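# Hang a glass beaker on a drying-rack peg

## Task

Pick up the beaker that sits upside down on the shelved bench by the door, carry it to the shelved bench by the window, and hang it on one of the drying rack's pegs, pushed on far enough that the peg supports it. The beaker must never touch the floor. It is glass, so dropping it more than a few centimetres or striking it hard breaks it, and that counts as failure. The parked cart, pedal bin and stool are movable. Finish by releasing the beaker and moving the robot away from it. The robot must not fall over or be left tilted.

## Robot and tools

ROBOT. A Rainbow Robotics RB-Y1: a wheeled base (two drive wheels, two rear casters, 0.66 m long, 0.58 m wide, front edge 0.10 m ahead of the drive axle), a folding torso (the lower part, called the leg, bends at ankle, knee and hip), a head with a camera, and two 7-joint arms, each ending in a parallel gripper with its own wrist camera. Each arm is rated for 3 kg.

FRAMES. The base frame has its origin on the floor between the drive wheels, x forward, y to the left, z up. The chest, left_hand and right_hand poses in results are expressed in it. A hand point is the centre between its finger pads; fingers point along the hand's -z and close along its x. Reported hand positions can be off, more so when the arm is stretched. The odometry frame is where the base frame was at the start of the scene; base_odometry comes from wheel rotation only, so slipping looks like motion, and heading runs -3.142 to 3.142, positive to the left.

execute_actions. Argument "actions" is a list holding one action, or none (an empty list just reports state and images). Optional "cameras" picks images: head_camera, left_wrist_camera, right_wrist_camera or all; omitted or null means all, [] means none. An action may have:
- "base": exactly one key. translate_m is a straight-line offset from the current base position, in metres, -3 to 3, positive forward. rotate_rad is a turn on the spot relative to the current heading, in radians, -3.2 to 3.2, positive counter-clockwise seen from above. The base cannot move sideways.
- "joints": a single dictionary covering the whole robot, keyed by joint name, each value an absolute target (radians, grippers in metres). Torso: torso_squat_rad 0 to 1.2 (bigger lowers the level chest), torso_shift_rad -0.3 to 0.6 (positive pushes hips forward), torso_pitch_rad -0.2 to 1.4 (positive leans forward), torso_yaw_rad -1.5 to 1.5 (positive turns left). Per arm (prefix left_ or right_): shoulder_pitch -2.356 to 2.356 (0 hangs, negative raises forward); shoulder_roll left 0 to 3.141, right -3.141 to 0 (away from the body); shoulder_yaw -2.094 to 2.094; elbow -2.617 to 0.01 (negative bends); forearm_roll -3.141 to 3.141; wrist_pitch -1.57 to 1.919 (negative tips hand forward); hand_roll -2.705 to 2.705; gripper_m 0 to 0.1, the gap between pads. For both arms, positive yaw and rolls turn leftward/counter-clockwise from above. head_pan_rad -0.523 to 0.523 (left positive), head_tilt_rad -0.35 to 1.57 (positive looks down). A joint counts as done within ±0.02 (grippers ±0.004).
- "speeds": caps for this action: translate_m 0.05 to 0.4 m/s, rotate_rad 0.1 to 1.509 rad/s. Base moves needing over 8.667 s are refused.
- "min_time_s": 0.1 to 8, minimum duration of each arm and head motion.
All parts start together. Joints left out may keep driving toward earlier targets. Unknown keys or out-of-range values reject the whole call. Torso combinations are also limited (squat+shift <= 1.52; squat-shift+pitch <= 1.57; shift+0.5 pitch-0.4 squat <= 0.7; shift+0.3 pitch-0.5 squat <= 0.39); violating them leaves the torso off_target.

wait: "seconds" 0 to 10; commands nothing and returns state and images. zoom_image: "camera" plus "region" [x0, y0, x1, y1] in image pixels from top-left, at most 504x504, on the most recent full image. read_manual: only licence texts. finished_scene: pass the current scene number; it ends the scene for good and reports success, so only call it once the beaker hangs, is released and the robot has backed off.

RESULTS. base_status and joint_status say how each motion ended: done; off_target (resting short, maybe still pushing); contact_stop (torso or arm met firm resistance); time_out; limit_stop_at_<name>; limit_stop_at_own_body (a guard halted an arm or torso before hitting the robot itself; move them apart); stopped_with_arm (torso halted because an arm contact-stopped). A contact_stop, time_out or stopped_with_arm on one joint halts its whole group (torso, left arm, or right arm) and those joints hold where they are. "joint command not followed" with a cause line means an arm's targets were blocked by the self- or arm-to-arm collision check; the gripper still moves, and blocked targets may be retried later. on_its_own lists uncommanded behaviour; "held at" is a target, not a position. After a stop, first back the arm off alone, then the torso. A gripper closed on an object reports off_target; that is expected when you command at least 0.005 m below the object's width. Motor temperatures are listed per arm; MOTOR HOT appears at 65 °C and an OVER-TEMPERATURE FAULT at 80 °C brakes the robot. A torque fault (a joint reaching its load limit) freezes everything for 10 s. After either, resend targets.

AVOID. The base does not stop on collision and may keep shoving furniture; the bent leg may poke out past the front edge, and a leg hitting furniture can push the robot backward unseen. Too much weight far in front of the wheels tips the robot. Never let the arms collide or press on each other, grippers included. Grip the glass gently, move it slowly, lower it onto the peg without knocks, and keep it high above the floor. The robot holds its last command while you think, and objects may be nudged occasionally.

Each tool is called as name(argument=value, ...) on one line, values as JSON.

## Session

execute_actions(actions=[])

Scene clock: 0.00 s.
Motor temperatures (°C, as the motors report them): left_arm=[33 36 33 34 37 37 41] | right_arm=[35 32 33 29 38 43 42]
base_odometry: x=+0.000 y=+0.000 heading=+0.000 (m, m, rad; odometry frame)
base_status: not commanded
joint_positions: torso_squat_rad=+0.350 torso_shift_rad=+0.001 torso_pitch_rad=+0.002 torso_yaw_rad=+0.000 left_shoulder_pitch_rad=+0.030 left_shoulder_roll_rad=+0.022 left_shoulder_yaw_rad=+0.046 left_elbow_rad=-0.169 left_forearm_roll_rad=+0.022 left_wrist_pitch_rad=+0.049 left_hand_roll_rad=-0.024 left_gripper_m=+0.101 right_shoulder_pitch_rad=-0.027 right_shoulder_roll_rad=-0.019 right_shoulder_yaw_rad=-0.029 right_elbow_rad=-0.106 right_forearm_roll_rad=-0.006 right_wrist_pitch_rad=+0.018 right_hand_roll_rad=+0.036 right_gripper_m=+0.101 head_pan_rad=+0.000 head_tilt_rad=+0.401
joint_status: not commanded
chest: x=-0.2267 y=-0.0007 z=+1.2475 quat_wxyz=(+1.000, +0.001, +0.001, +0.000) (m; base frame)
left_hand: x=-0.1784 y=+0.2406 z=+0.5638 quat_wxyz=(+0.999, +0.013, -0.045, +0.027) (m; base frame)
right_hand: x=-0.1609 y=-0.2353 z=+0.5653 quat_wxyz=(+0.998, -0.010, -0.056, +0.005) (m; base frame)
pictures: head_camera, left_wrist_camera, right_wrist_camera
Images, in order (width x height): head_camera 896x504, left_wrist_camera 644x364, right_wrist_camera 644x364.

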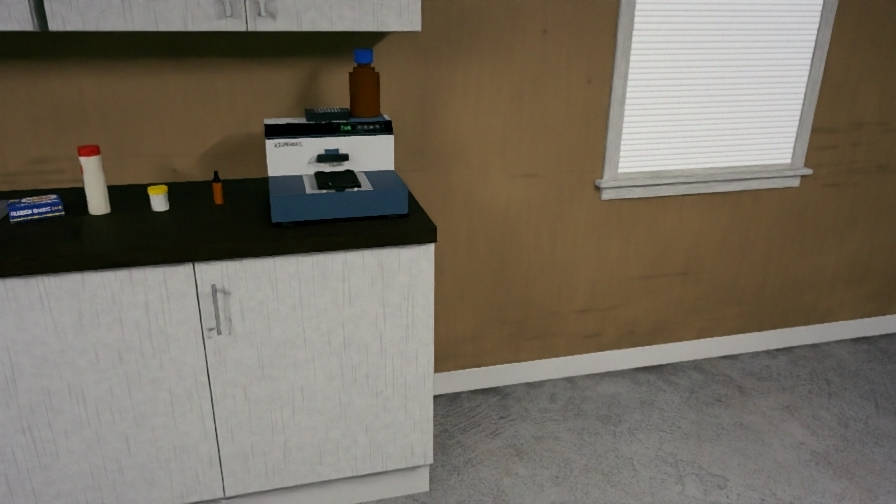

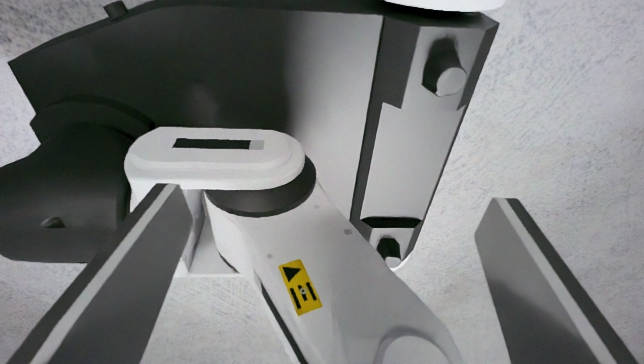

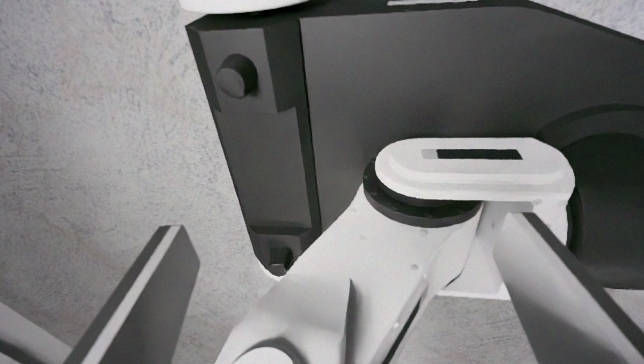

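execute_actions(actions=[{"joints":{"head_pan_rad":-0.52,"head_tilt_rad":0.3,"torso_yaw_rad":-0.5}}], cameras=["head_camera"])

execute_actions(actions=[{"joints":{"head_pan_rad":0.52,"head_tilt_rad":0.3,"torso_yaw_rad":0.5}}], cameras=["head_camera"])

Scene clock: 2.03 s.
Motor temperatures (°C, as the motors report them): left_arm=[33 36 33 34 37 37 41] | right_arm=[35 32 33 29 38 43 42]
base_odometry: x=+0.000 y=+0.000 heading=+0.000 (m, m, rad; odometry frame)
base_status: not commanded
joint_positions: torso_squat_rad=+0.350 torso_shift_rad=+0.001 torso_pitch_rad=+0.002 torso_yaw_rad=-0.500 left_shoulder_pitch_rad=+0.030 left_shoulder_roll_rad=+0.022 left_shoulder_yaw_rad=+0.046 left_elbow_rad=-0.169 left_forearm_roll_rad=+0.022 left_wrist_pitch_rad=+0.049 left_hand_roll_rad=-0.024 left_gripper_m=+0.101 right_shoulder_pitch_rad=-0.027 right_shoulder_roll_rad=-0.019 right_shoulder_yaw_rad=-0.029 right_elbow_rad=-0.106 right_forearm_roll_rad=-0.006 right_wrist_pitch_rad=+0.018 right_hand_roll_rad=+0.036 right_gripper_m=+0.101 head_pan_rad=-0.520 head_tilt_rad=+0.300
joint_status: all done
chest: x=-0.2268 y=-0.0007 z=+1.2475 quat_wxyz=(+0.969, +0.000, +0.001, -0.247) (m; base frame)
left_hand: x=-0.0690 y=+0.1873 z=+0.5636 quat_wxyz=(+0.974, +0.001, -0.047, -0.221) (m; base frame)
right_hand: x=-0.2820 y=-0.2386 z=+0.5655 quat_wxyz=(+0.969, -0.024, -0.051, -0.242) (m; base frame)
pictures: head_camera
camera_calibration (this result's frames):
head_camera: T_world_to_cam=[[-0.841372, -0.540276, 0.0139637, -0.206781], [-0.167927, 0.23678, -0.956941, 1.41123], [0.513706, -0.807488, -0.289947, 0.46555], [0, 0, 0, 1]] pos_world=[-0.176151, -0.0699445, 1.48834]
Images, in order (width x height): head_camera 896x504.

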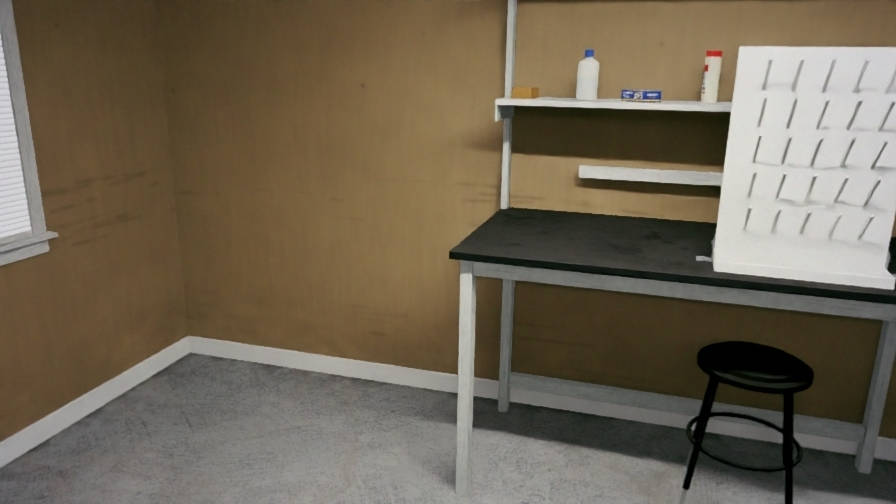

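Scene clock: 4.50 s.
Motor temperatures (°C, as the motors report them): left_arm=[33 36 33 34 37 37 41] | right_arm=[35 32 33 29 38 43 42]
base_odometry: x=+0.000 y=+0.000 heading=+0.000 (m, m, rad; odometry frame)
base_status: not commanded
joint_positions: torso_squat_rad=+0.350 torso_shift_rad=+0.001 torso_pitch_rad=+0.002 torso_yaw_rad=+0.500 left_shoulder_pitch_rad=+0.030 left_shoulder_roll_rad=+0.022 left_shoulder_yaw_rad=+0.046 left_elbow_rad=-0.169 left_forearm_roll_rad=+0.022 left_wrist_pitch_rad=+0.049 left_hand_roll_rad=-0.024 left_gripper_m=+0.101 right_shoulder_pitch_rad=-0.027 right_shoulder_roll_rad=-0.019 right_shoulder_yaw_rad=-0.029 right_elbow_rad=-0.106 right_forearm_roll_rad=-0.006 right_wrist_pitch_rad=+0.018 right_hand_roll_rad=+0.036 right_gripper_m=+0.101 head_pan_rad=+0.520 head_tilt_rad=+0.300
joint_status: all done
chest: x=-0.2268 y=-0.0007 z=+1.2475 quat_wxyz=(+0.969, +0.001, +0.001, +0.247) (m; base frame)
left_hand: x=-0.2999 y=+0.2348 z=+0.5640 quat_wxyz=(+0.961, +0.024, -0.041, +0.273) (m; base frame)
right_hand: x=-0.0563 y=-0.1744 z=+0.5652 quat_wxyz=(+0.966, +0.005, -0.057, +0.252) (m; base frame)
pictures: head_camera
camera_calibration (this result's frames):
head_camera: T_world_to_cam=[[0.86234, -0.50621, 0.0109914, 0.161427], [-0.13681, -0.253851, -0.957519, 1.41825], [0.487496, 0.824204, -0.28816, 0.45891], [0, 0, 0, 1]] pos_world=[-0.16889, 0.0635044, 1.48847]
Images, in order (width x height): head_camera 896x504.

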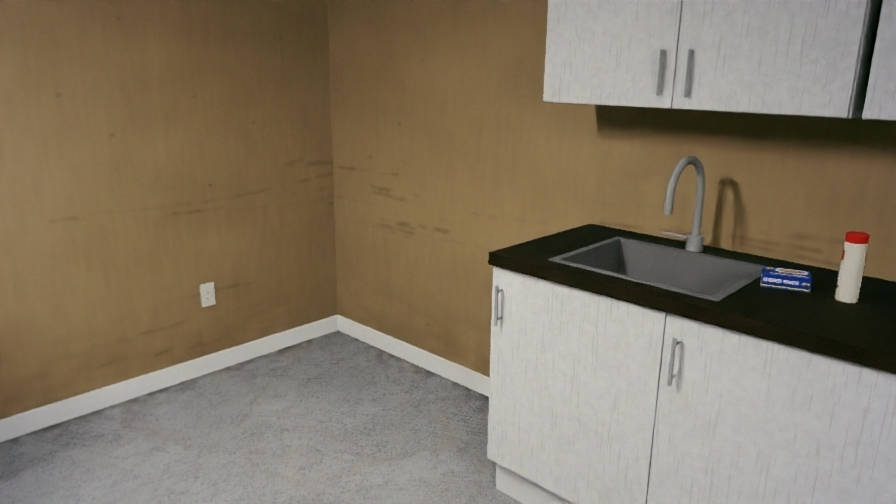

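execute_actions(actions=[{"base":{"rotate_rad":1.2}}], cameras=["head_camera"])

Scene clock: 8.53 s.
Motor temperatures (°C, as the motors report them): left_arm=[33 36 33 34 37 37 41] | right_arm=[35 32 33 29 38 43 42]
base_odometry: x=+0.000 y=+0.000 heading=+1.199 (m, m, rad; odometry frame)
base_status: done
joint_positions: torso_squat_rad=+0.350 torso_shift_rad=+0.001 torso_pitch_rad=+0.002 torso_yaw_rad=+0.500 left_shoulder_pitch_rad=+0.030 left_shoulder_roll_rad=+0.022 left_shoulder_yaw_rad=+0.046 left_elbow_rad=-0.169 left_forearm_roll_rad=+0.022 left_wrist_pitch_rad=+0.049 left_hand_roll_rad=-0.024 left_gripper_m=+0.101 right_shoulder_pitch_rad=-0.027 right_shoulder_roll_rad=-0.019 right_shoulder_yaw_rad=-0.029 right_elbow_rad=-0.106 right_forearm_roll_rad=-0.006 right_wrist_pitch_rad=+0.018 right_hand_roll_rad=+0.036 right_gripper_m=+0.101 head_pan_rad=+0.520 head_tilt_rad=+0.300
joint_status: not commanded
chest: x=-0.2268 y=-0.0007 z=+1.2475 quat_wxyz=(+0.969, +0.001, +0.001, +0.247) (m; base frame)
left_hand: x=-0.2999 y=+0.2348 z=+0.5640 quat_wxyz=(+0.961, +0.024, -0.041, +0.273) (m; base frame)
right_hand: x=-0.0563 y=-0.1744 z=+0.5652 quat_wxyz=(+0.966, +0.005, -0.057, +0.252) (m; base frame)
pictures: head_camera
camera_calibration (this result's frames):
head_camera: T_world_to_cam=[[0.86234, -0.50621, 0.0109968, 0.161423], [-0.136809, -0.253859, -0.957517, 1.41825], [0.487496, 0.824201, -0.288167, 0.458913], [0, 0, 0, 1]] pos_world=[-0.16889, 0.0635125, 1.48847]
Images, in order (width x height): head_camera 896x504.

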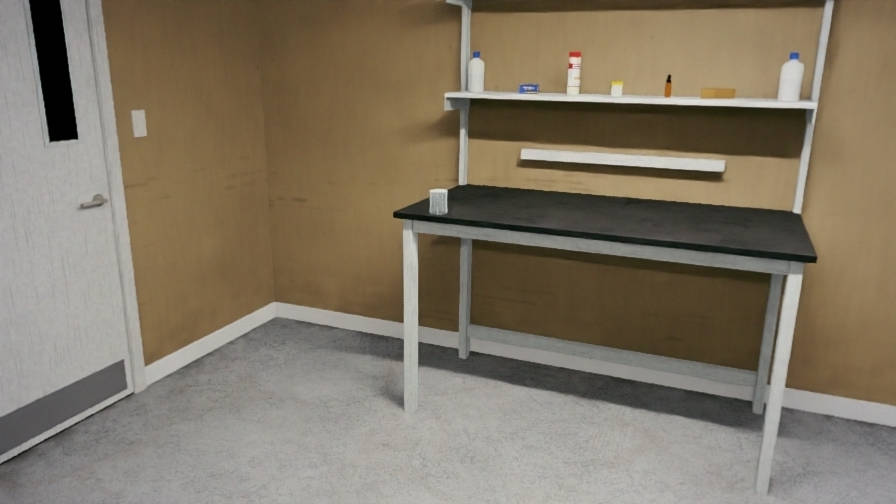

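execute_actions(actions=[{"base":{"rotate_rad":1.21},"joints":{"torso_yaw_rad":0,"head_pan_rad":0,"head_tilt_rad":0.45}}], cameras=["head_camera"])

execute_actions(actions=[{"base":{"translate_m":1.6},"joints":{"head_tilt_rad":0.6,"head_pan_rad":-0.2}}], cameras=["head_camera"])

Scene clock: 15.23 s.
Motor temperatures (°C, as the motors report them): left_arm=[33 36 33 34 37 37 41] | right_arm=[35 32 33 29 38 43 42]
base_odometry: x=+0.000 y=+0.000 heading=+2.409 (m, m, rad; odometry frame)
base_status: done
joint_positions: torso_squat_rad=+0.350 torso_shift_rad=+0.001 torso_pitch_rad=+0.002 torso_yaw_rad=+0.000 left_shoulder_pitch_rad=+0.030 left_shoulder_roll_rad=+0.022 left_shoulder_yaw_rad=+0.046 left_elbow_rad=-0.169 left_forearm_roll_rad=+0.022 left_wrist_pitch_rad=+0.049 left_hand_roll_rad=-0.024 left_gripper_m=+0.101 right_shoulder_pitch_rad=-0.027 right_shoulder_roll_rad=-0.019 right_shoulder_yaw_rad=-0.029 right_elbow_rad=-0.106 right_forearm_roll_rad=-0.006 right_wrist_pitch_rad=+0.018 right_hand_roll_rad=+0.036 right_gripper_m=+0.101 head_pan_rad=+0.000 head_tilt_rad=+0.450
joint_status: all done
chest: x=-0.2268 y=-0.0007 z=+1.2475 quat_wxyz=(+1.000, +0.001, +0.001, +0.000) (m; base frame)
left_hand: x=-0.1783 y=+0.2406 z=+0.5638 quat_wxyz=(+0.999, +0.013, -0.045, +0.026) (m; base frame)
right_hand: x=-0.1611 y=-0.2353 z=+0.5653 quat_wxyz=(+0.998, -0.010, -0.056, +0.005) (m; base frame)
pictures: head_camera
camera_calibration (this result's frames):
head_camera: T_world_to_cam=[[0.021723, -0.999725, 0.00884743, -0.0154057], [-0.429238, -0.0173186, -0.903025, 1.2775], [0.90293, 0.0158188, -0.429496, 0.755029], [0, 0, 0, 1]] pos_world=[-0.133054, -0.00522073, 1.47803]
Images, in order (width x height): head_camera 896x504.

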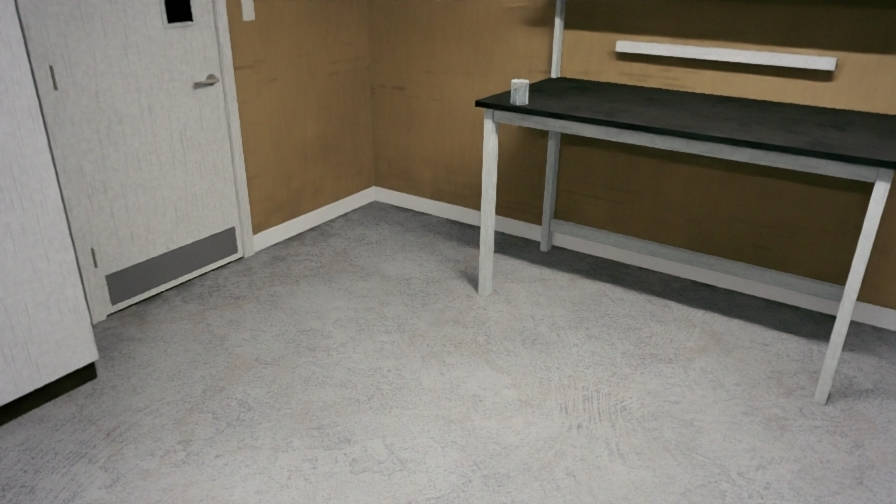

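Scene clock: 20.77 s.
Motor temperatures (°C, as the motors report them): left_arm=[33 36 33 34 37 37 41] | right_arm=[35 32 33 29 38 43 42]
base_odometry: x=-1.190 y=+1.069 heading=+2.410 (m, m, rad; odometry frame)
base_status: done
joint_positions: torso_squat_rad=+0.350 torso_shift_rad=+0.001 torso_pitch_rad=+0.002 torso_yaw_rad=+0.000 left_shoulder_pitch_rad=+0.030 left_shoulder_roll_rad=+0.022 left_shoulder_yaw_rad=+0.046 left_elbow_rad=-0.169 left_forearm_roll_rad=+0.022 left_wrist_pitch_rad=+0.049 left_hand_roll_rad=-0.024 left_gripper_m=+0.101 right_shoulder_pitch_rad=-0.027 right_shoulder_roll_rad=-0.019 right_shoulder_yaw_rad=-0.029 right_elbow_rad=-0.106 right_forearm_roll_rad=-0.006 right_wrist_pitch_rad=+0.018 right_hand_roll_rad=+0.036 right_gripper_m=+0.101 head_pan_rad=-0.200 head_tilt_rad=+0.600
joint_status: all done
chest: x=-0.2267 y=-0.0007 z=+1.2475 quat_wxyz=(+1.000, +0.001, +0.001, +0.000) (m; base frame)
left_hand: x=-0.1783 y=+0.2406 z=+0.5638 quat_wxyz=(+0.999, +0.013, -0.045, +0.026) (m; base frame)
right_hand: x=-0.1609 y=-0.2353 z=+0.5653 quat_wxyz=(+0.998, -0.010, -0.056, +0.005) (m; base frame)
pictures: head_camera
camera_calibration (this result's frames):
head_camera: T_world_to_cam=[[-0.176109, -0.984353, 0.00586661, -0.0515036], [-0.551928, 0.0938063, -0.828599, 1.14482], [0.815084, -0.149162, -0.559812, 0.925512], [0, 0, 0, 1]] pos_world=[-0.131582, -0.0200379, 1.46701]
Images, in order (width x height): head_camera 896x504.

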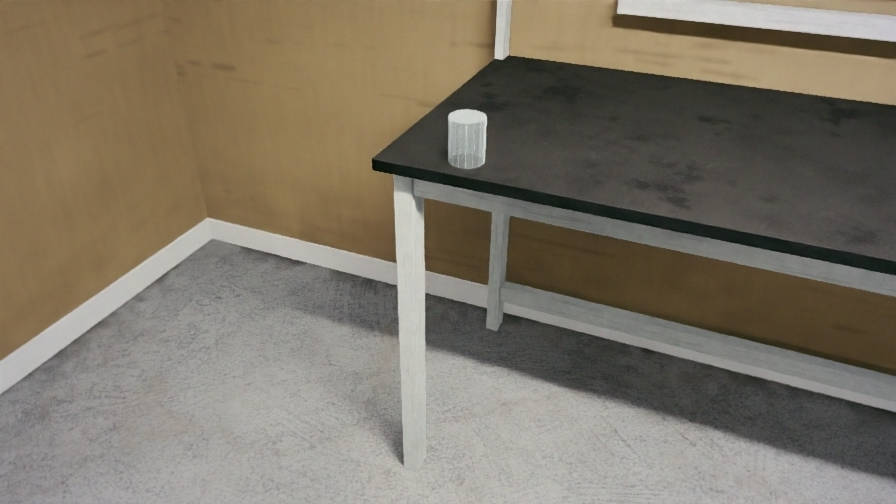

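execute_actions(actions=[{"base":{"translate_m":0.58},"speeds":{"translate_m":0.3},"joints":{"head_tilt_rad":0.8,"head_pan_rad":-0.3,"torso_yaw_rad":-0.08,"right_shoulder_pitch_rad":-1.22,"right_shoulder_roll_rad":-0.225,"right_shoulder_yaw_rad":-0.327,"right_elbow_rad":-0.7,"right_forearm_roll_rad":0,"right_wrist_pitch_rad":1.9,"right_hand_roll_rad":-1.57}}], cameras=["head_camera","right_wrist_camera"])

Scene clock: 25.43 s.
Motor temperatures (°C, as the motors report them): left_arm=[33 36 33 34 37 37 41] | right_arm=[35 32 33 29 38 43 42]
base_odometry: x=-1.622 y=+1.457 heading=+2.411 (m, m, rad; odometry frame)
base_status: done
joint_positions: torso_squat_rad=+0.350 torso_shift_rad=+0.001 torso_pitch_rad=+0.002 torso_yaw_rad=-0.080 left_shoulder_pitch_rad=+0.030 left_shoulder_roll_rad=+0.022 left_shoulder_yaw_rad=+0.046 left_elbow_rad=-0.169 left_forearm_roll_rad=+0.022 left_wrist_pitch_rad=+0.049 left_hand_roll_rad=-0.024 left_gripper_m=+0.101 right_shoulder_pitch_rad=-1.221 right_shoulder_roll_rad=-0.225 right_shoulder_yaw_rad=-0.327 right_elbow_rad=-0.700 right_forearm_roll_rad=+0.000 right_wrist_pitch_rad=+1.900 right_hand_roll_rad=-1.570 right_gripper_m=+0.101 head_pan_rad=-0.300 head_tilt_rad=+0.800
joint_status: all done
chest: x=-0.2268 y=-0.0007 z=+1.2475 quat_wxyz=(+0.999, +0.000, +0.001, -0.040) (m; base frame)
left_hand: x=-0.1592 y=+0.2358 z=+0.5638 quat_wxyz=(+0.999, +0.011, -0.046, -0.013) (m; base frame)
right_hand: x=+0.2745 y=-0.2616 z=+1.0784 quat_wxyz=(+0.679, +0.000, +0.001, -0.735) (m; base frame)
pictures: head_camera, right_wrist_camera
camera_calibration (this result's frames):
head_camera: T_world_to_cam=[[-0.348665, -0.937246, 0.0015927, -0.0821741], [-0.668862, 0.247633, -0.700929, 0.936573], [0.656549, -0.245455, -0.713229, 1.11479], [0, 0, 0, 1]] pos_world=[-0.134128, -0.0353123, 1.4517]
right_wrist_camera: T_world_to_cam=[[0.150827, 0.988548, -0.00493678, 0.2327], [0.75887, -0.112581, 0.641437, -0.897339], [0.633536, -0.100492, -0.767159, 0.71398], [0, 0, 0, 1]] pos_world=[0.193534, -0.259308, 1.12447]
Images, in order (width x height): head_camera 896x504, right_wrist_camera 644x364.

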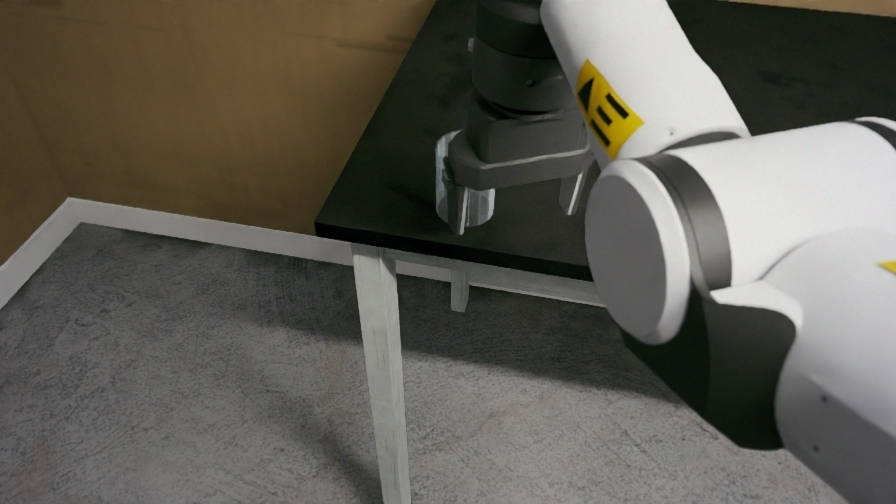

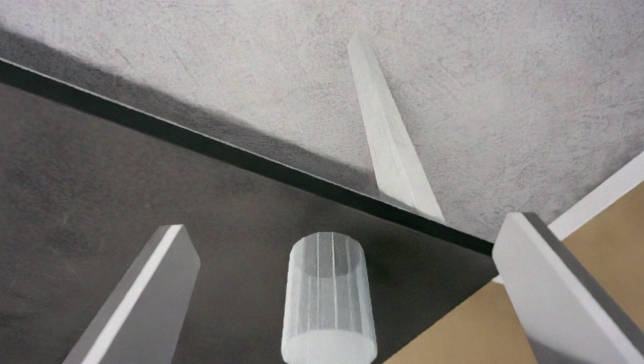

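execute_actions(actions=[{"base":{"translate_m":0.175},"speeds":{"translate_m":0.15},"joints":{"torso_yaw_rad":-0.13,"torso_squat_rad":0.3,"head_pan_rad":-0.4}}], cameras=["head_camera","right_wrist_camera"])

Scene clock: 28.37 s.
Motor temperatures (°C, as the motors report them): left_arm=[33 36 33 34 37 37 41] | right_arm=[35 32 33 29 38 43 42]
base_odometry: x=-1.752 y=+1.574 heading=+2.411 (m, m, rad; odometry frame)
base_status: done
joint_positions: torso_squat_rad=+0.300 torso_shift_rad=+0.001 torso_pitch_rad=+0.002 torso_yaw_rad=-0.130 left_shoulder_pitch_rad=+0.030 left_shoulder_roll_rad=+0.022 left_shoulder_yaw_rad=+0.046 left_elbow_rad=-0.169 left_forearm_roll_rad=+0.022 left_wrist_pitch_rad=+0.049 left_hand_roll_rad=-0.024 left_gripper_m=+0.101 right_shoulder_pitch_rad=-1.220 right_shoulder_roll_rad=-0.225 right_shoulder_yaw_rad=-0.327 right_elbow_rad=-0.700 right_forearm_roll_rad=+0.000 right_wrist_pitch_rad=+1.900 right_hand_roll_rad=-1.570 right_gripper_m=+0.101 head_pan_rad=-0.400 head_tilt_rad=+0.800
joint_status: all done
chest: x=-0.2267 y=-0.0007 z=+1.2587 quat_wxyz=(+0.998, +0.000, +0.001, -0.065) (m; base frame)
left_hand: x=-0.1476 y=+0.2321 z=+0.5749 quat_wxyz=(+0.998, +0.010, -0.046, -0.038) (m; base frame)
right_hand: x=+0.2608 y=-0.2864 z=+1.0894 quat_wxyz=(+0.660, +0.000, +0.001, -0.751) (m; base frame)
pictures: head_camera, right_wrist_camera
camera_calibration (this result's frames):
head_camera: T_world_to_cam=[[-0.484763, -0.874643, 0.0019169, -0.11133], [-0.624523, 0.3446, -0.700872, 0.953949], [0.612352, -0.340954, -0.713285, 1.1132], [0, 0, 0, 1]] pos_world=[-0.139874, -0.0465559, 1.46284]
right_wrist_camera: T_world_to_cam=[[0.200038, 0.979775, -0.00502628, 0.244019], [0.752471, -0.15034, 0.641237, -0.905748], [0.627513, -0.132054, -0.767326, 0.721352], [0, 0, 0, 1]] pos_world=[0.180079, -0.279997, 1.13554]
Images, in order (width x height): head_camera 896x504, right_wrist_camera 644x364.

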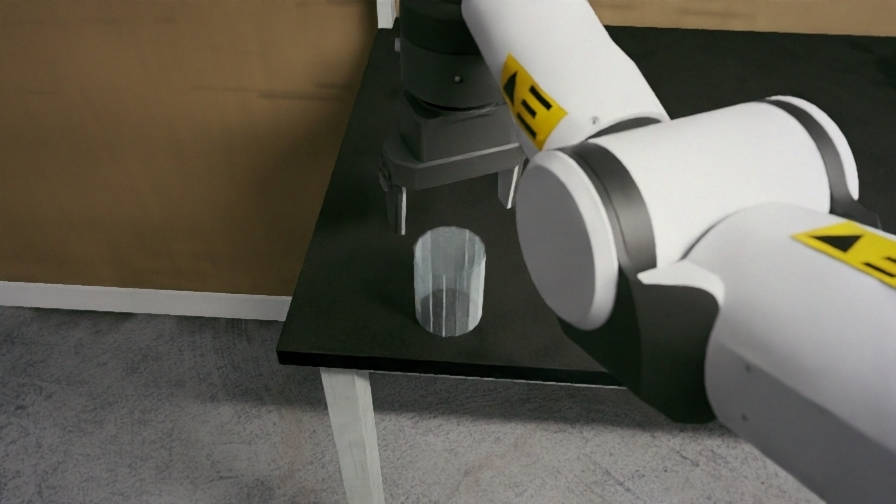

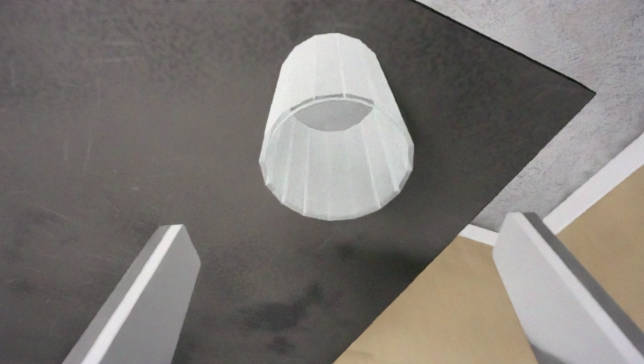

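execute_actions(actions=[{"base":{"translate_m":0.006},"joints":{"torso_squat_rad":0.56}}], cameras=["head_camera","right_wrist_camera"])

Scene clock: 30.53 s.
Motor temperatures (°C, as the motors report them): left_arm=[33 36 33 34 37 37 41] | right_arm=[35 32 33 29 38 43 42]
base_odometry: x=-1.756 y=+1.578 heading=+2.412 (m, m, rad; odometry frame)
base_status: done
joint_positions: torso_squat_rad=+0.560 torso_shift_rad=+0.001 torso_pitch_rad=+0.001 torso_yaw_rad=-0.130 left_shoulder_pitch_rad=+0.030 left_shoulder_roll_rad=+0.022 left_shoulder_yaw_rad=+0.046 left_elbow_rad=-0.169 left_forearm_roll_rad=+0.022 left_wrist_pitch_rad=+0.049 left_hand_roll_rad=-0.024 left_gripper_m=+0.101 right_shoulder_pitch_rad=-1.220 right_shoulder_roll_rad=-0.225 right_shoulder_yaw_rad=-0.327 right_elbow_rad=-0.700 right_forearm_roll_rad=+0.000 right_wrist_pitch_rad=+1.900 right_hand_roll_rad=-1.570 right_gripper_m=+0.101 head_pan_rad=-0.400 head_tilt_rad=+0.800
joint_status: all done
chest: x=-0.2270 y=-0.0006 z=+1.1830 quat_wxyz=(+0.998, +0.000, +0.001, -0.065) (m; base frame)
left_hand: x=-0.1476 y=+0.2322 z=+0.4992 quat_wxyz=(+0.998, +0.010, -0.046, -0.038) (m; base frame)
right_hand: x=+0.2607 y=-0.2863 z=+1.0139 quat_wxyz=(+0.660, +0.000, +0.001, -0.751) (m; base frame)
pictures: head_camera, right_wrist_camera
camera_calibration (this result's frames):
head_camera: T_world_to_cam=[[-0.484766, -0.874642, 0.001758, -0.111069], [-0.624301, 0.344606, -0.701067, 0.90104], [0.612577, -0.340951, -0.713094, 1.05921], [0, 0, 0, 1]] pos_world=[-0.140169, -0.0465124, 1.3872]
right_wrist_camera: T_world_to_cam=[[0.200042, 0.979775, -0.00496159, 0.243566], [0.752304, -0.150351, 0.641431, -0.857322], [0.627712, -0.132046, -0.767165, 0.663304], [0, 0, 0, 1]] pos_world=[0.17988, -0.279952, 1.05998]
Images, in order (width x height): head_camera 896x504, right_wrist_camera 644x364.

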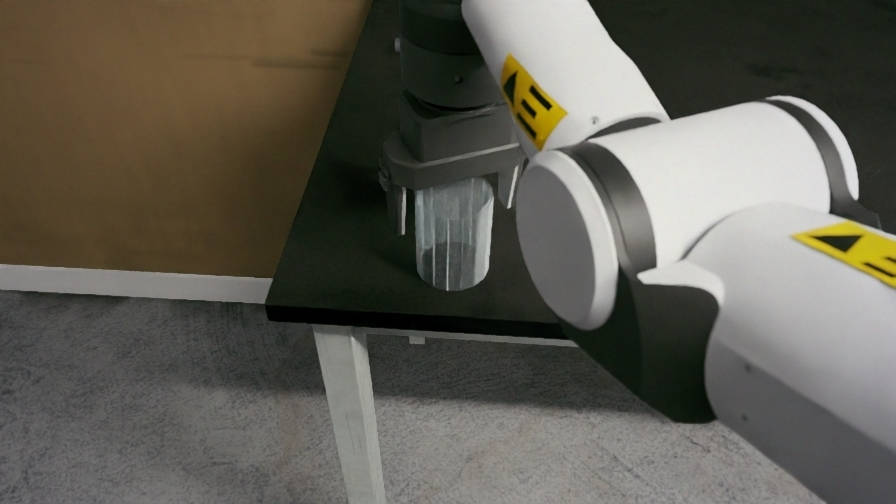

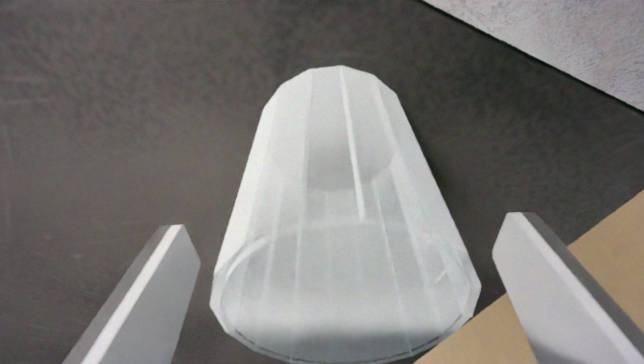

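execute_actions(actions=[{"base":{"translate_m":-0.004},"joints":{"torso_squat_rad":0.605}}], cameras=[])

execute_actions(actions=[{"joints":{"right_gripper_m":0.06}}], cameras=["head_camera","right_wrist_camera"])

Scene clock: 31.90 s.
Motor temperatures (°C, as the motors report them): left_arm=[33 36 33 34 37 37 41] | right_arm=[35 32 33 29 38 43 42]
base_odometry: x=-1.753 y=+1.575 heading=+2.412 (m, m, rad; odometry frame)
base_status: done
joint_positions: torso_squat_rad=+0.605 torso_shift_rad=+0.001 torso_pitch_rad=+0.002 torso_yaw_rad=-0.130 left_shoulder_pitch_rad=+0.030 left_shoulder_roll_rad=+0.022 left_shoulder_yaw_rad=+0.046 left_elbow_rad=-0.169 left_forearm_roll_rad=+0.022 left_wrist_pitch_rad=+0.049 left_hand_roll_rad=-0.024 left_gripper_m=+0.101 right_shoulder_pitch_rad=-1.220 right_shoulder_roll_rad=-0.225 right_shoulder_yaw_rad=-0.327 right_elbow_rad=-0.700 right_forearm_roll_rad=+0.000 right_wrist_pitch_rad=+1.900 right_hand_roll_rad=-1.570 right_gripper_m=+0.101 head_pan_rad=-0.400 head_tilt_rad=+0.800
joint_status: all done
chest: x=-0.2269 y=-0.0006 z=+1.1657 quat_wxyz=(+0.998, +0.000, +0.001, -0.065) (m; base frame)
left_hand: x=-0.1477 y=+0.2322 z=+0.4819 quat_wxyz=(+0.998, +0.010, -0.046, -0.038) (m; base frame)
right_hand: x=+0.2607 y=-0.2863 z=+0.9965 quat_wxyz=(+0.660, +0.000, +0.001, -0.751) (m; base frame)
pictures: none
No camera images: the call's "cameras" was empty. Leave "cameras" out to get every camera's image.

Scene clock: 32.80 s.
Motor temperatures (°C, as the motors report them): left_arm=[33 36 33 34 37 37 41] | right_arm=[35 32 33 29 38 43 42]
base_odometry: x=-1.753 y=+1.575 heading=+2.412 (m, m, rad; odometry frame)
base_status: not commanded
joint_positions: torso_squat_rad=+0.605 torso_shift_rad=+0.001 torso_pitch_rad=+0.002 torso_yaw_rad=-0.130 left_shoulder_pitch_rad=+0.030 left_shoulder_roll_rad=+0.022 left_shoulder_yaw_rad=+0.046 left_elbow_rad=-0.169 left_forearm_roll_rad=+0.022 left_wrist_pitch_rad=+0.049 left_hand_roll_rad=-0.024 left_gripper_m=+0.101 right_shoulder_pitch_rad=-1.220 right_shoulder_roll_rad=-0.225 right_shoulder_yaw_rad=-0.327 right_elbow_rad=-0.700 right_forearm_roll_rad=+0.000 right_wrist_pitch_rad=+1.900 right_hand_roll_rad=-1.570 right_gripper_m=+0.071 head_pan_rad=-0.400 head_tilt_rad=+0.800
joint_status: right_gripper_m off_target (ended at +0.071, target +0.060)
chest: x=-0.2269 y=-0.0006 z=+1.1657 quat_wxyz=(+0.998, +0.000, +0.001, -0.065) (m; base frame)
left_hand: x=-0.1477 y=+0.2322 z=+0.4819 quat_wxyz=(+0.998, +0.010, -0.046, -0.038) (m; base frame)
right_hand: x=+0.2607 y=-0.2863 z=+0.9965 quat_wxyz=(+0.660, +0.000, +0.001, -0.751) (m; base frame)
pictures: head_camera, right_wrist_camera
camera_calibration (this result's frames):
head_camera: T_world_to_cam=[[-0.484771, -0.874639, 0.00179895, -0.111061], [-0.624362, 0.344612, -0.70101, 0.888837], [0.612511, -0.340952, -0.713149, 1.04689], [0, 0, 0, 1]] pos_world=[-0.140115, -0.0465028, 1.36987]
right_wrist_camera: T_world_to_cam=[[0.200016, 0.97978, -0.00497207, 0.243466], [0.752407, -0.150345, 0.641311, -0.846078], [0.627596, -0.132013, -0.767265, 0.650105], [0, 0, 0, 1]] pos_world=[0.179894, -0.279924, 1.04261]
Images, in order (width x height): head_camera 896x504, right_wrist_camera 644x364.

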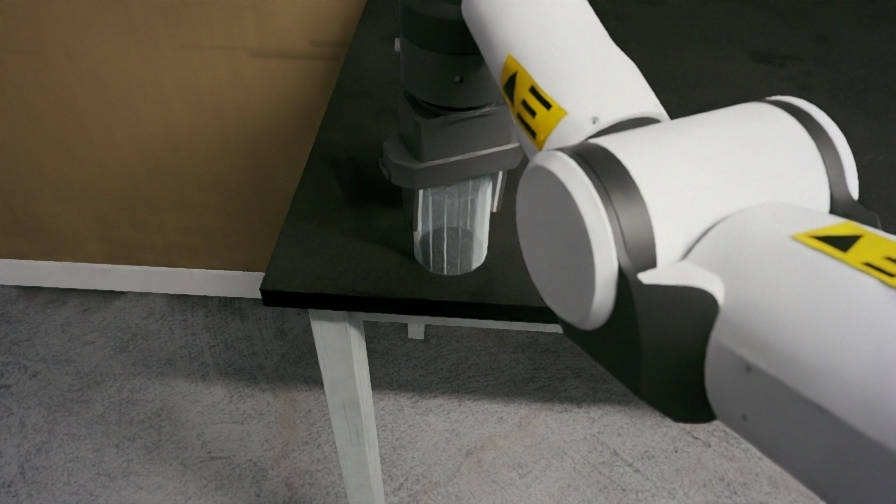

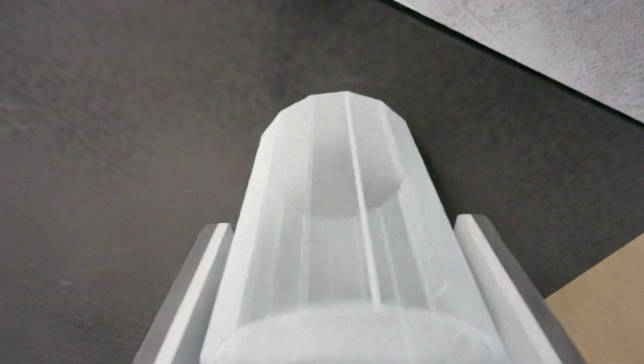

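execute_actions(actions=[{"joints":{"torso_squat_rad":0.5}}], cameras=["right_wrist_camera"])

execute_actions(actions=[{"base":{"translate_m":-1.93},"joints":{"torso_squat_rad":0.3,"torso_yaw_rad":0,"head_pan_rad":0.5,"head_tilt_rad":0.45}}], cameras=["head_camera","right_wrist_camera"])

Scene clock: 34.87 s.
Motor temperatures (°C, as the motors report them): left_arm=[33 36 33 34 37 37 41] | right_arm=[35 32 33 29 38 43 42]
base_odometry: x=-1.753 y=+1.575 heading=+2.412 (m, m, rad; odometry frame)
base_status: not commanded
joint_positions: torso_squat_rad=+0.500 torso_shift_rad=+0.001 torso_pitch_rad=+0.002 torso_yaw_rad=-0.130 left_shoulder_pitch_rad=+0.030 left_shoulder_roll_rad=+0.022 left_shoulder_yaw_rad=+0.046 left_elbow_rad=-0.169 left_forearm_roll_rad=+0.022 left_wrist_pitch_rad=+0.049 left_hand_roll_rad=-0.024 left_gripper_m=+0.101 right_shoulder_pitch_rad=-1.220 right_shoulder_roll_rad=-0.225 right_shoulder_yaw_rad=-0.327 right_elbow_rad=-0.700 right_forearm_roll_rad=+0.000 right_wrist_pitch_rad=+1.900 right_hand_roll_rad=-1.570 right_gripper_m=+0.071 head_pan_rad=-0.400 head_tilt_rad=+0.800
joint_status: all done
chest: x=-0.2267 y=-0.0006 z=+1.2042 quat_wxyz=(+0.998, +0.000, +0.001, -0.065) (m; base frame)
left_hand: x=-0.1477 y=+0.2322 z=+0.5204 quat_wxyz=(+0.998, +0.010, -0.046, -0.038) (m; base frame)
right_hand: x=+0.2608 y=-0.2863 z=+1.0348 quat_wxyz=(+0.660, -0.001, +0.001, -0.751) (m; base frame)
pictures: right_wrist_camera
camera_calibration (this result's frames):
right_wrist_camera: T_world_to_cam=[[0.200036, 0.979776, -0.00504913, 0.243738], [0.752692, -0.15037, 0.640971, -0.870484], [0.627248, -0.132017, -0.767549, 0.679829], [0, 0, 0, 1]] pos_world=[0.180029, -0.279954, 1.08099]
Images, in order (width x height): right_wrist_camera 644x364.

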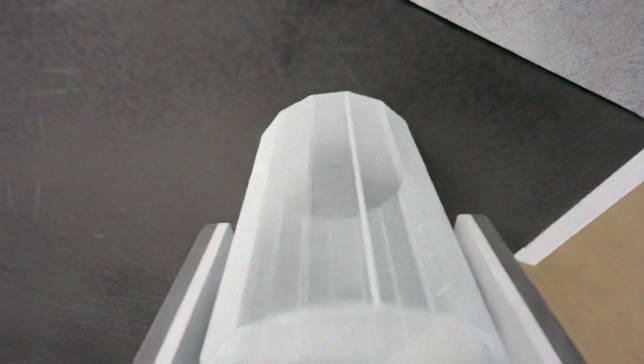

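Scene clock: 41.60 s.
Motor temperatures (°C, as the motors report them): left_arm=[33 36 33 34 37 37 41] | right_arm=[36 32 33 29 38 43 42]
base_odometry: x=-0.314 y=+0.290 heading=+2.414 (m, m, rad; odometry frame)
base_status: done
joint_positions: torso_squat_rad=+0.300 torso_shift_rad=+0.001 torso_pitch_rad=+0.002 torso_yaw_rad=+0.000 left_shoulder_pitch_rad=+0.030 left_shoulder_roll_rad=+0.022 left_shoulder_yaw_rad=+0.046 left_elbow_rad=-0.169 left_forearm_roll_rad=+0.022 left_wrist_pitch_rad=+0.049 left_hand_roll_rad=-0.024 left_gripper_m=+0.101 right_shoulder_pitch_rad=-1.220 right_shoulder_roll_rad=-0.225 right_shoulder_yaw_rad=-0.327 right_elbow_rad=-0.700 right_forearm_roll_rad=+0.000 right_wrist_pitch_rad=+1.900 right_hand_roll_rad=-1.570 right_gripper_m=+0.071 head_pan_rad=+0.500 head_tilt_rad=+0.450
joint_status: all done
chest: x=-0.2268 y=-0.0007 z=+1.2587 quat_wxyz=(+1.000, +0.000, +0.001, +0.000) (m; base frame)
left_hand: x=-0.1785 y=+0.2406 z=+0.5749 quat_wxyz=(+0.999, +0.013, -0.045, +0.027) (m; base frame)
right_hand: x=+0.2936 y=-0.2207 z=+1.0893 quat_wxyz=(+0.707, +0.000, +0.001, -0.707) (m; base frame)
pictures: head_camera, right_wrist_camera
camera_calibration (this result's frames):
head_camera: T_world_to_cam=[[0.498268, -0.866984, 0.0082784, 0.0829465], [-0.368146, -0.220204, -0.903315, 1.30026], [0.784983, 0.447045, -0.428898, 0.735267], [0, 0, 0, 1]] pos_world=[-0.139816, 0.0295379, 1.48921]
right_wrist_camera: T_world_to_cam=[[0.0713926, 0.997437, -0.00475859, 0.214526], [0.765661, -0.0517441, 0.64116, -0.902548], [0.63927, -0.0494175, -0.767393, 0.724251], [0, 0, 0, 1]] pos_world=[0.212738, -0.224887, 1.13548]
Images, in order (width x height): head_camera 896x504, right_wrist_camera 644x364.

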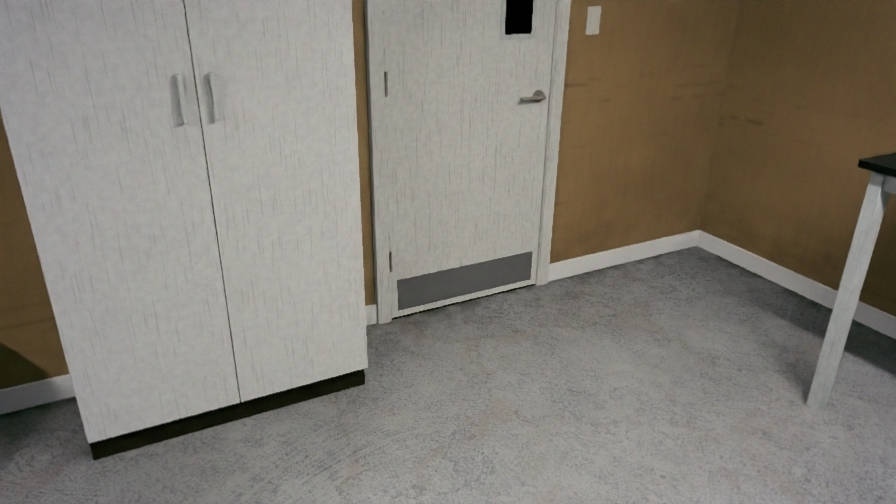

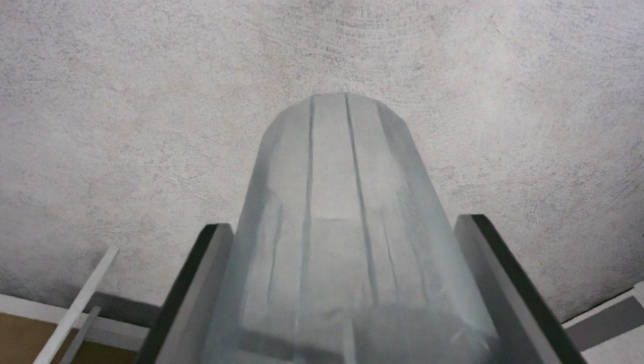

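execute_actions(actions=[{"base":{"rotate_rad":2.58},"min_time_s":2.5,"joints":{"head_pan_rad":0,"right_shoulder_pitch_rad":-0.318,"right_shoulder_roll_rad":-0.016,"right_shoulder_yaw_rad":-0.107,"right_elbow_rad":-1.6}}], cameras=["head_camera"])

Scene clock: 46.93 s.
Motor temperatures (°C, as the motors report them): left_arm=[33 36 33 34 37 37 41] | right_arm=[36 32 33 29 38 43 42]
base_odometry: x=-0.314 y=+0.290 heading=-1.290 (m, m, rad; odometry frame)
base_status: done
joint_positions: torso_squat_rad=+0.300 torso_shift_rad=+0.001 torso_pitch_rad=+0.002 torso_yaw_rad=+0.000 left_shoulder_pitch_rad=+0.030 left_shoulder_roll_rad=+0.022 left_shoulder_yaw_rad=+0.046 left_elbow_rad=-0.169 left_forearm_roll_rad=+0.022 left_wrist_pitch_rad=+0.049 left_hand_roll_rad=-0.024 left_gripper_m=+0.101 right_shoulder_pitch_rad=-0.318 right_shoulder_roll_rad=-0.016 right_shoulder_yaw_rad=-0.107 right_elbow_rad=-1.600 right_forearm_roll_rad=+0.000 right_wrist_pitch_rad=+1.900 right_hand_roll_rad=-1.570 right_gripper_m=+0.071 head_pan_rad=+0.000 head_tilt_rad=+0.450
joint_status: all done
chest: x=-0.2269 y=-0.0007 z=+1.2587 quat_wxyz=(+1.000, +0.000, +0.001, +0.000) (m; base frame)
left_hand: x=-0.1784 y=+0.2406 z=+0.5749 quat_wxyz=(+0.999, +0.013, -0.045, +0.027) (m; base frame)
right_hand: x=+0.1362 y=-0.2203 z=+0.9064 quat_wxyz=(+0.707, +0.000, +0.001, -0.707) (m; base frame)
pictures: head_camera
camera_calibration (this result's frames):
head_camera: T_world_to_cam=[[0.0217462, -0.999724, 0.00891445, -0.0155606], [-0.429203, -0.0173885, -0.90304, 1.28753], [0.902946, 0.0158116, -0.429463, 0.759882], [0, 0, 0, 1]] pos_world=[-0.133183, -0.00518308, 1.48917]
Images, in order (width x height): head_camera 896x504.

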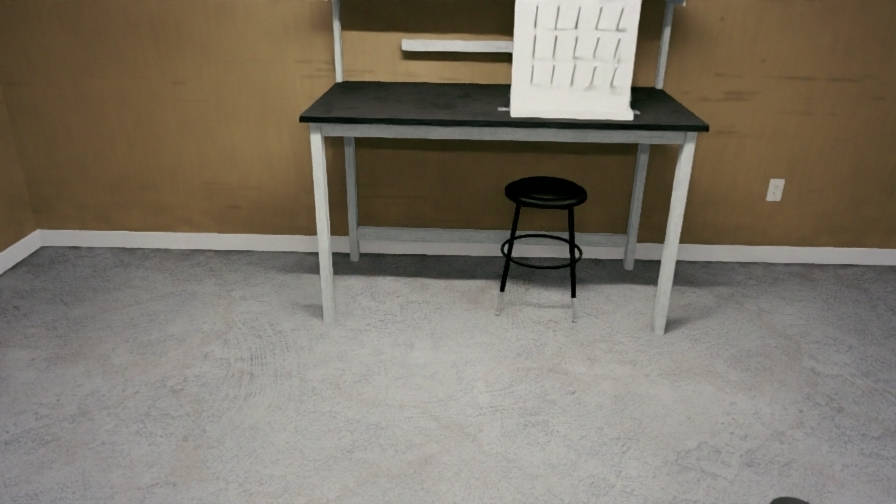

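execute_actions(actions=[{"base":{"rotate_rad":-0.025}}], cameras=[])

execute_actions(actions=[{"base":{"translate_m":1.55},"joints":{"head_pan_rad":-0.3,"head_tilt_rad":0.3}}], cameras=["head_camera"])

Scene clock: 48.20 s.
Motor temperatures (°C, as the motors report them): left_arm=[33 36 33 34 37 37 41] | right_arm=[36 32 33 29 38 43 42]
base_odometry: x=-0.314 y=+0.290 heading=-1.315 (m, m, rad; odometry frame)
base_status: done
joint_positions: torso_squat_rad=+0.300 torso_shift_rad=+0.001 torso_pitch_rad=+0.002 torso_yaw_rad=+0.000 left_shoulder_pitch_rad=+0.030 left_shoulder_roll_rad=+0.022 left_shoulder_yaw_rad=+0.046 left_elbow_rad=-0.169 left_forearm_roll_rad=+0.022 left_wrist_pitch_rad=+0.049 left_hand_roll_rad=-0.024 left_gripper_m=+0.101 right_shoulder_pitch_rad=-0.318 right_shoulder_roll_rad=-0.016 right_shoulder_yaw_rad=-0.107 right_elbow_rad=-1.600 right_forearm_roll_rad=+0.000 right_wrist_pitch_rad=+1.900 right_hand_roll_rad=-1.570 right_gripper_m=+0.071 head_pan_rad=+0.000 head_tilt_rad=+0.450
joint_status: not commanded
chest: x=-0.2268 y=-0.0007 z=+1.2587 quat_wxyz=(+1.000, +0.000, +0.001, +0.000) (m; base frame)
left_hand: x=-0.1784 y=+0.2406 z=+0.5749 quat_wxyz=(+0.999, +0.013, -0.045, +0.027) (m; base frame)
right_hand: x=+0.1362 y=-0.2203 z=+0.9064 quat_wxyz=(+0.707, +0.000, +0.001, -0.707) (m; base frame)
pictures: none
No camera images: the call's "cameras" was empty. Leave "cameras" out to get every camera's image.

Scene clock: 53.60 s.
Motor temperatures (°C, as the motors report them): left_arm=[33 36 33 34 37 37 41] | right_arm=[36 32 33 29 38 43 42]
base_odometry: x=+0.079 y=-1.210 heading=-1.314 (m, m, rad; odometry frame)
base_status: done
joint_positions: torso_squat_rad=+0.300 torso_shift_rad=+0.001 torso_pitch_rad=+0.002 torso_yaw_rad=+0.000 left_shoulder_pitch_rad=+0.030 left_shoulder_roll_rad=+0.022 left_shoulder_yaw_rad=+0.046 left_elbow_rad=-0.169 left_forearm_roll_rad=+0.022 left_wrist_pitch_rad=+0.049 left_hand_roll_rad=-0.024 left_gripper_m=+0.101 right_shoulder_pitch_rad=-0.318 right_shoulder_roll_rad=-0.016 right_shoulder_yaw_rad=-0.107 right_elbow_rad=-1.600 right_forearm_roll_rad=+0.000 right_wrist_pitch_rad=+1.900 right_hand_roll_rad=-1.570 right_gripper_m=+0.071 head_pan_rad=-0.300 head_tilt_rad=+0.300
joint_status: all done
chest: x=-0.2267 y=-0.0007 z=+1.2587 quat_wxyz=(+1.000, +0.000, +0.001, +0.000) (m; base frame)
left_hand: x=-0.1783 y=+0.2406 z=+0.5750 quat_wxyz=(+0.999, +0.013, -0.045, +0.026) (m; base frame)
right_hand: x=+0.1362 y=-0.2203 z=+0.9062 quat_wxyz=(+0.707, +0.000, +0.001, -0.707) (m; base frame)
pictures: head_camera
camera_calibration (this result's frames):
head_camera: T_world_to_cam=[[-0.276301, -0.960988, 0.0126307, -0.0818401], [-0.282145, 0.0685445, -0.95692, 1.39633], [0.918723, -0.267962, -0.290077, 0.559374], [0, 0, 0, 1]] pos_world=[-0.142555, -0.0244672, 1.49947]
Images, in order (width x height): head_camera 896x504.

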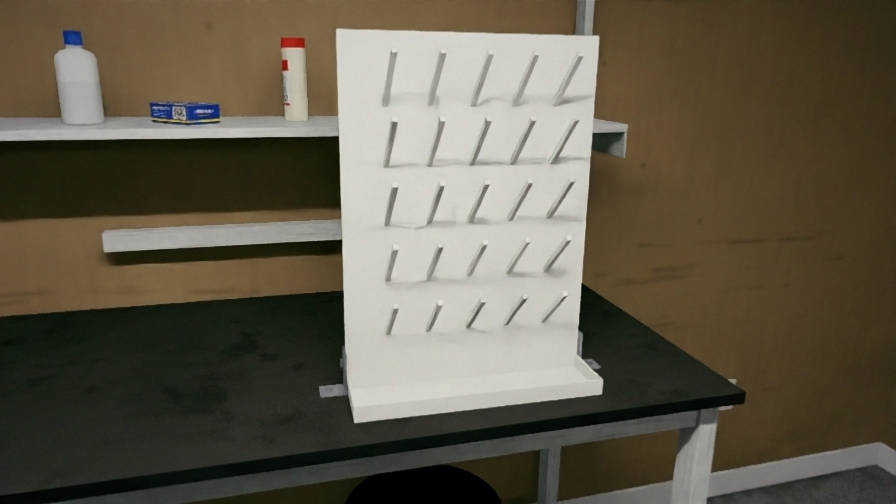

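zoom_image(camera="head_camera", region=[320, 20, 620, 430])

Region (320, 20, 620, 430) of head_camera's 896x504 image, scaled by 1.229, with more detail than that image has; it fills the left 369 columns of this view, and the rest is white.

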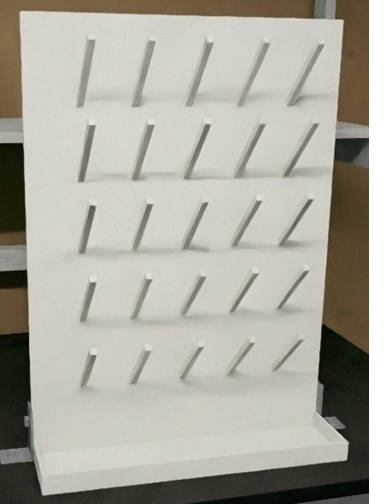

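execute_actions(actions=[{"base":{"translate_m":0.32},"speeds":{"translate_m":0.2},"min_time_s":1.5,"joints":{"head_tilt_rad":0.55,"right_shoulder_pitch_rad":-0.93,"right_shoulder_roll_rad":-0.135,"right_shoulder_yaw_rad":-0.278,"right_elbow_rad":-1.4,"right_wrist_pitch_rad":1.515}}], cameras=["head_camera","right_wrist_camera"])

Scene clock: 85.23 s.
Motor temperatures (°C, as the motors report them): left_arm=[33 36 33 34 37 37 41] | right_arm=[36 32 33 30 38 44 42]
base_odometry: x=+0.161 y=-1.519 heading=-1.313 (m, m, rad; odometry frame)
base_status: done
joint_positions: torso_squat_rad=+0.300 torso_shift_rad=+0.001 torso_pitch_rad=+0.002 torso_yaw_rad=+0.000 left_shoulder_pitch_rad=+0.030 left_shoulder_roll_rad=+0.022 left_shoulder_yaw_rad=+0.046 left_elbow_rad=-0.169 left_forearm_roll_rad=+0.022 left_wrist_pitch_rad=+0.049 left_hand_roll_rad=-0.024 left_gripper_m=+0.101 right_shoulder_pitch_rad=-0.930 right_shoulder_roll_rad=-0.135 right_shoulder_yaw_rad=-0.278 right_elbow_rad=-1.400 right_forearm_roll_rad=+0.000 right_wrist_pitch_rad=+1.515 right_hand_roll_rad=-1.570 right_gripper_m=+0.071 head_pan_rad=-0.300 head_tilt_rad=+0.550
joint_status: all done
chest: x=-0.2267 y=-0.0007 z=+1.2587 quat_wxyz=(+1.000, +0.000, +0.001, +0.000) (m; base frame)
left_hand: x=-0.1783 y=+0.2406 z=+0.5749 quat_wxyz=(+0.999, +0.013, -0.045, +0.026) (m; base frame)
right_hand: x=+0.3831 y=-0.2207 z=+1.1746 quat_wxyz=(+0.654, +0.270, -0.270, -0.653) (m; base frame)
pictures: head_camera, right_wrist_camera
camera_calibration (this result's frames):
head_camera: T_world_to_cam=[[-0.273817, -0.961754, 0.00726998, -0.0735251], [-0.499624, 0.135779, -0.855535, 1.20404], [0.821827, -0.237892, -0.517695, 0.871654], [0, 0, 0, 1]] pos_world=[-0.134915, -0.0268361, 1.48188]
right_wrist_camera: T_world_to_cam=[[0.0542723, 0.9974, 0.0474078, 0.153797], [0.0884182, -0.0520916, 0.99472, -1.1816], [0.994604, -0.049794, -0.0910154, -0.19822], [0, 0, 0, 1]] pos_world=[0.293278, -0.224819, 1.15003]
Images, in order (width x height): head_camera 896x504, right_wrist_camera 644x364.

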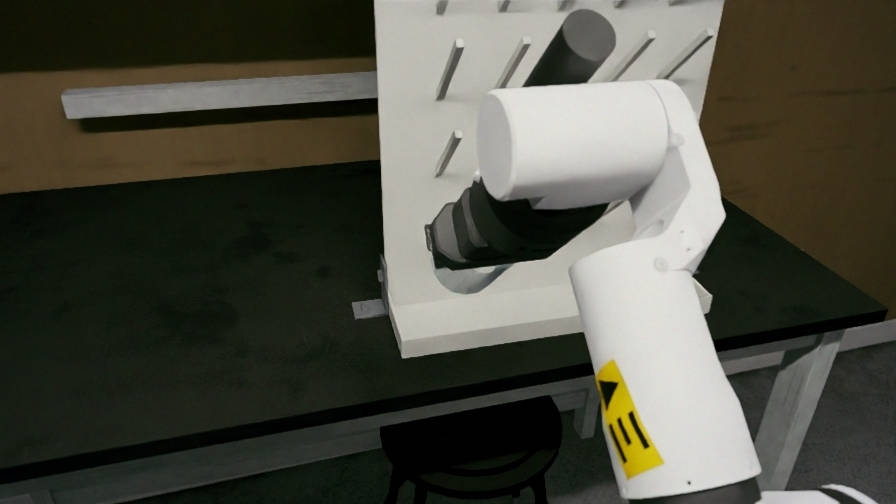

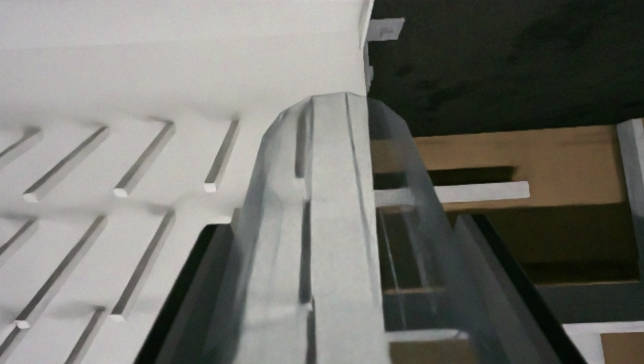

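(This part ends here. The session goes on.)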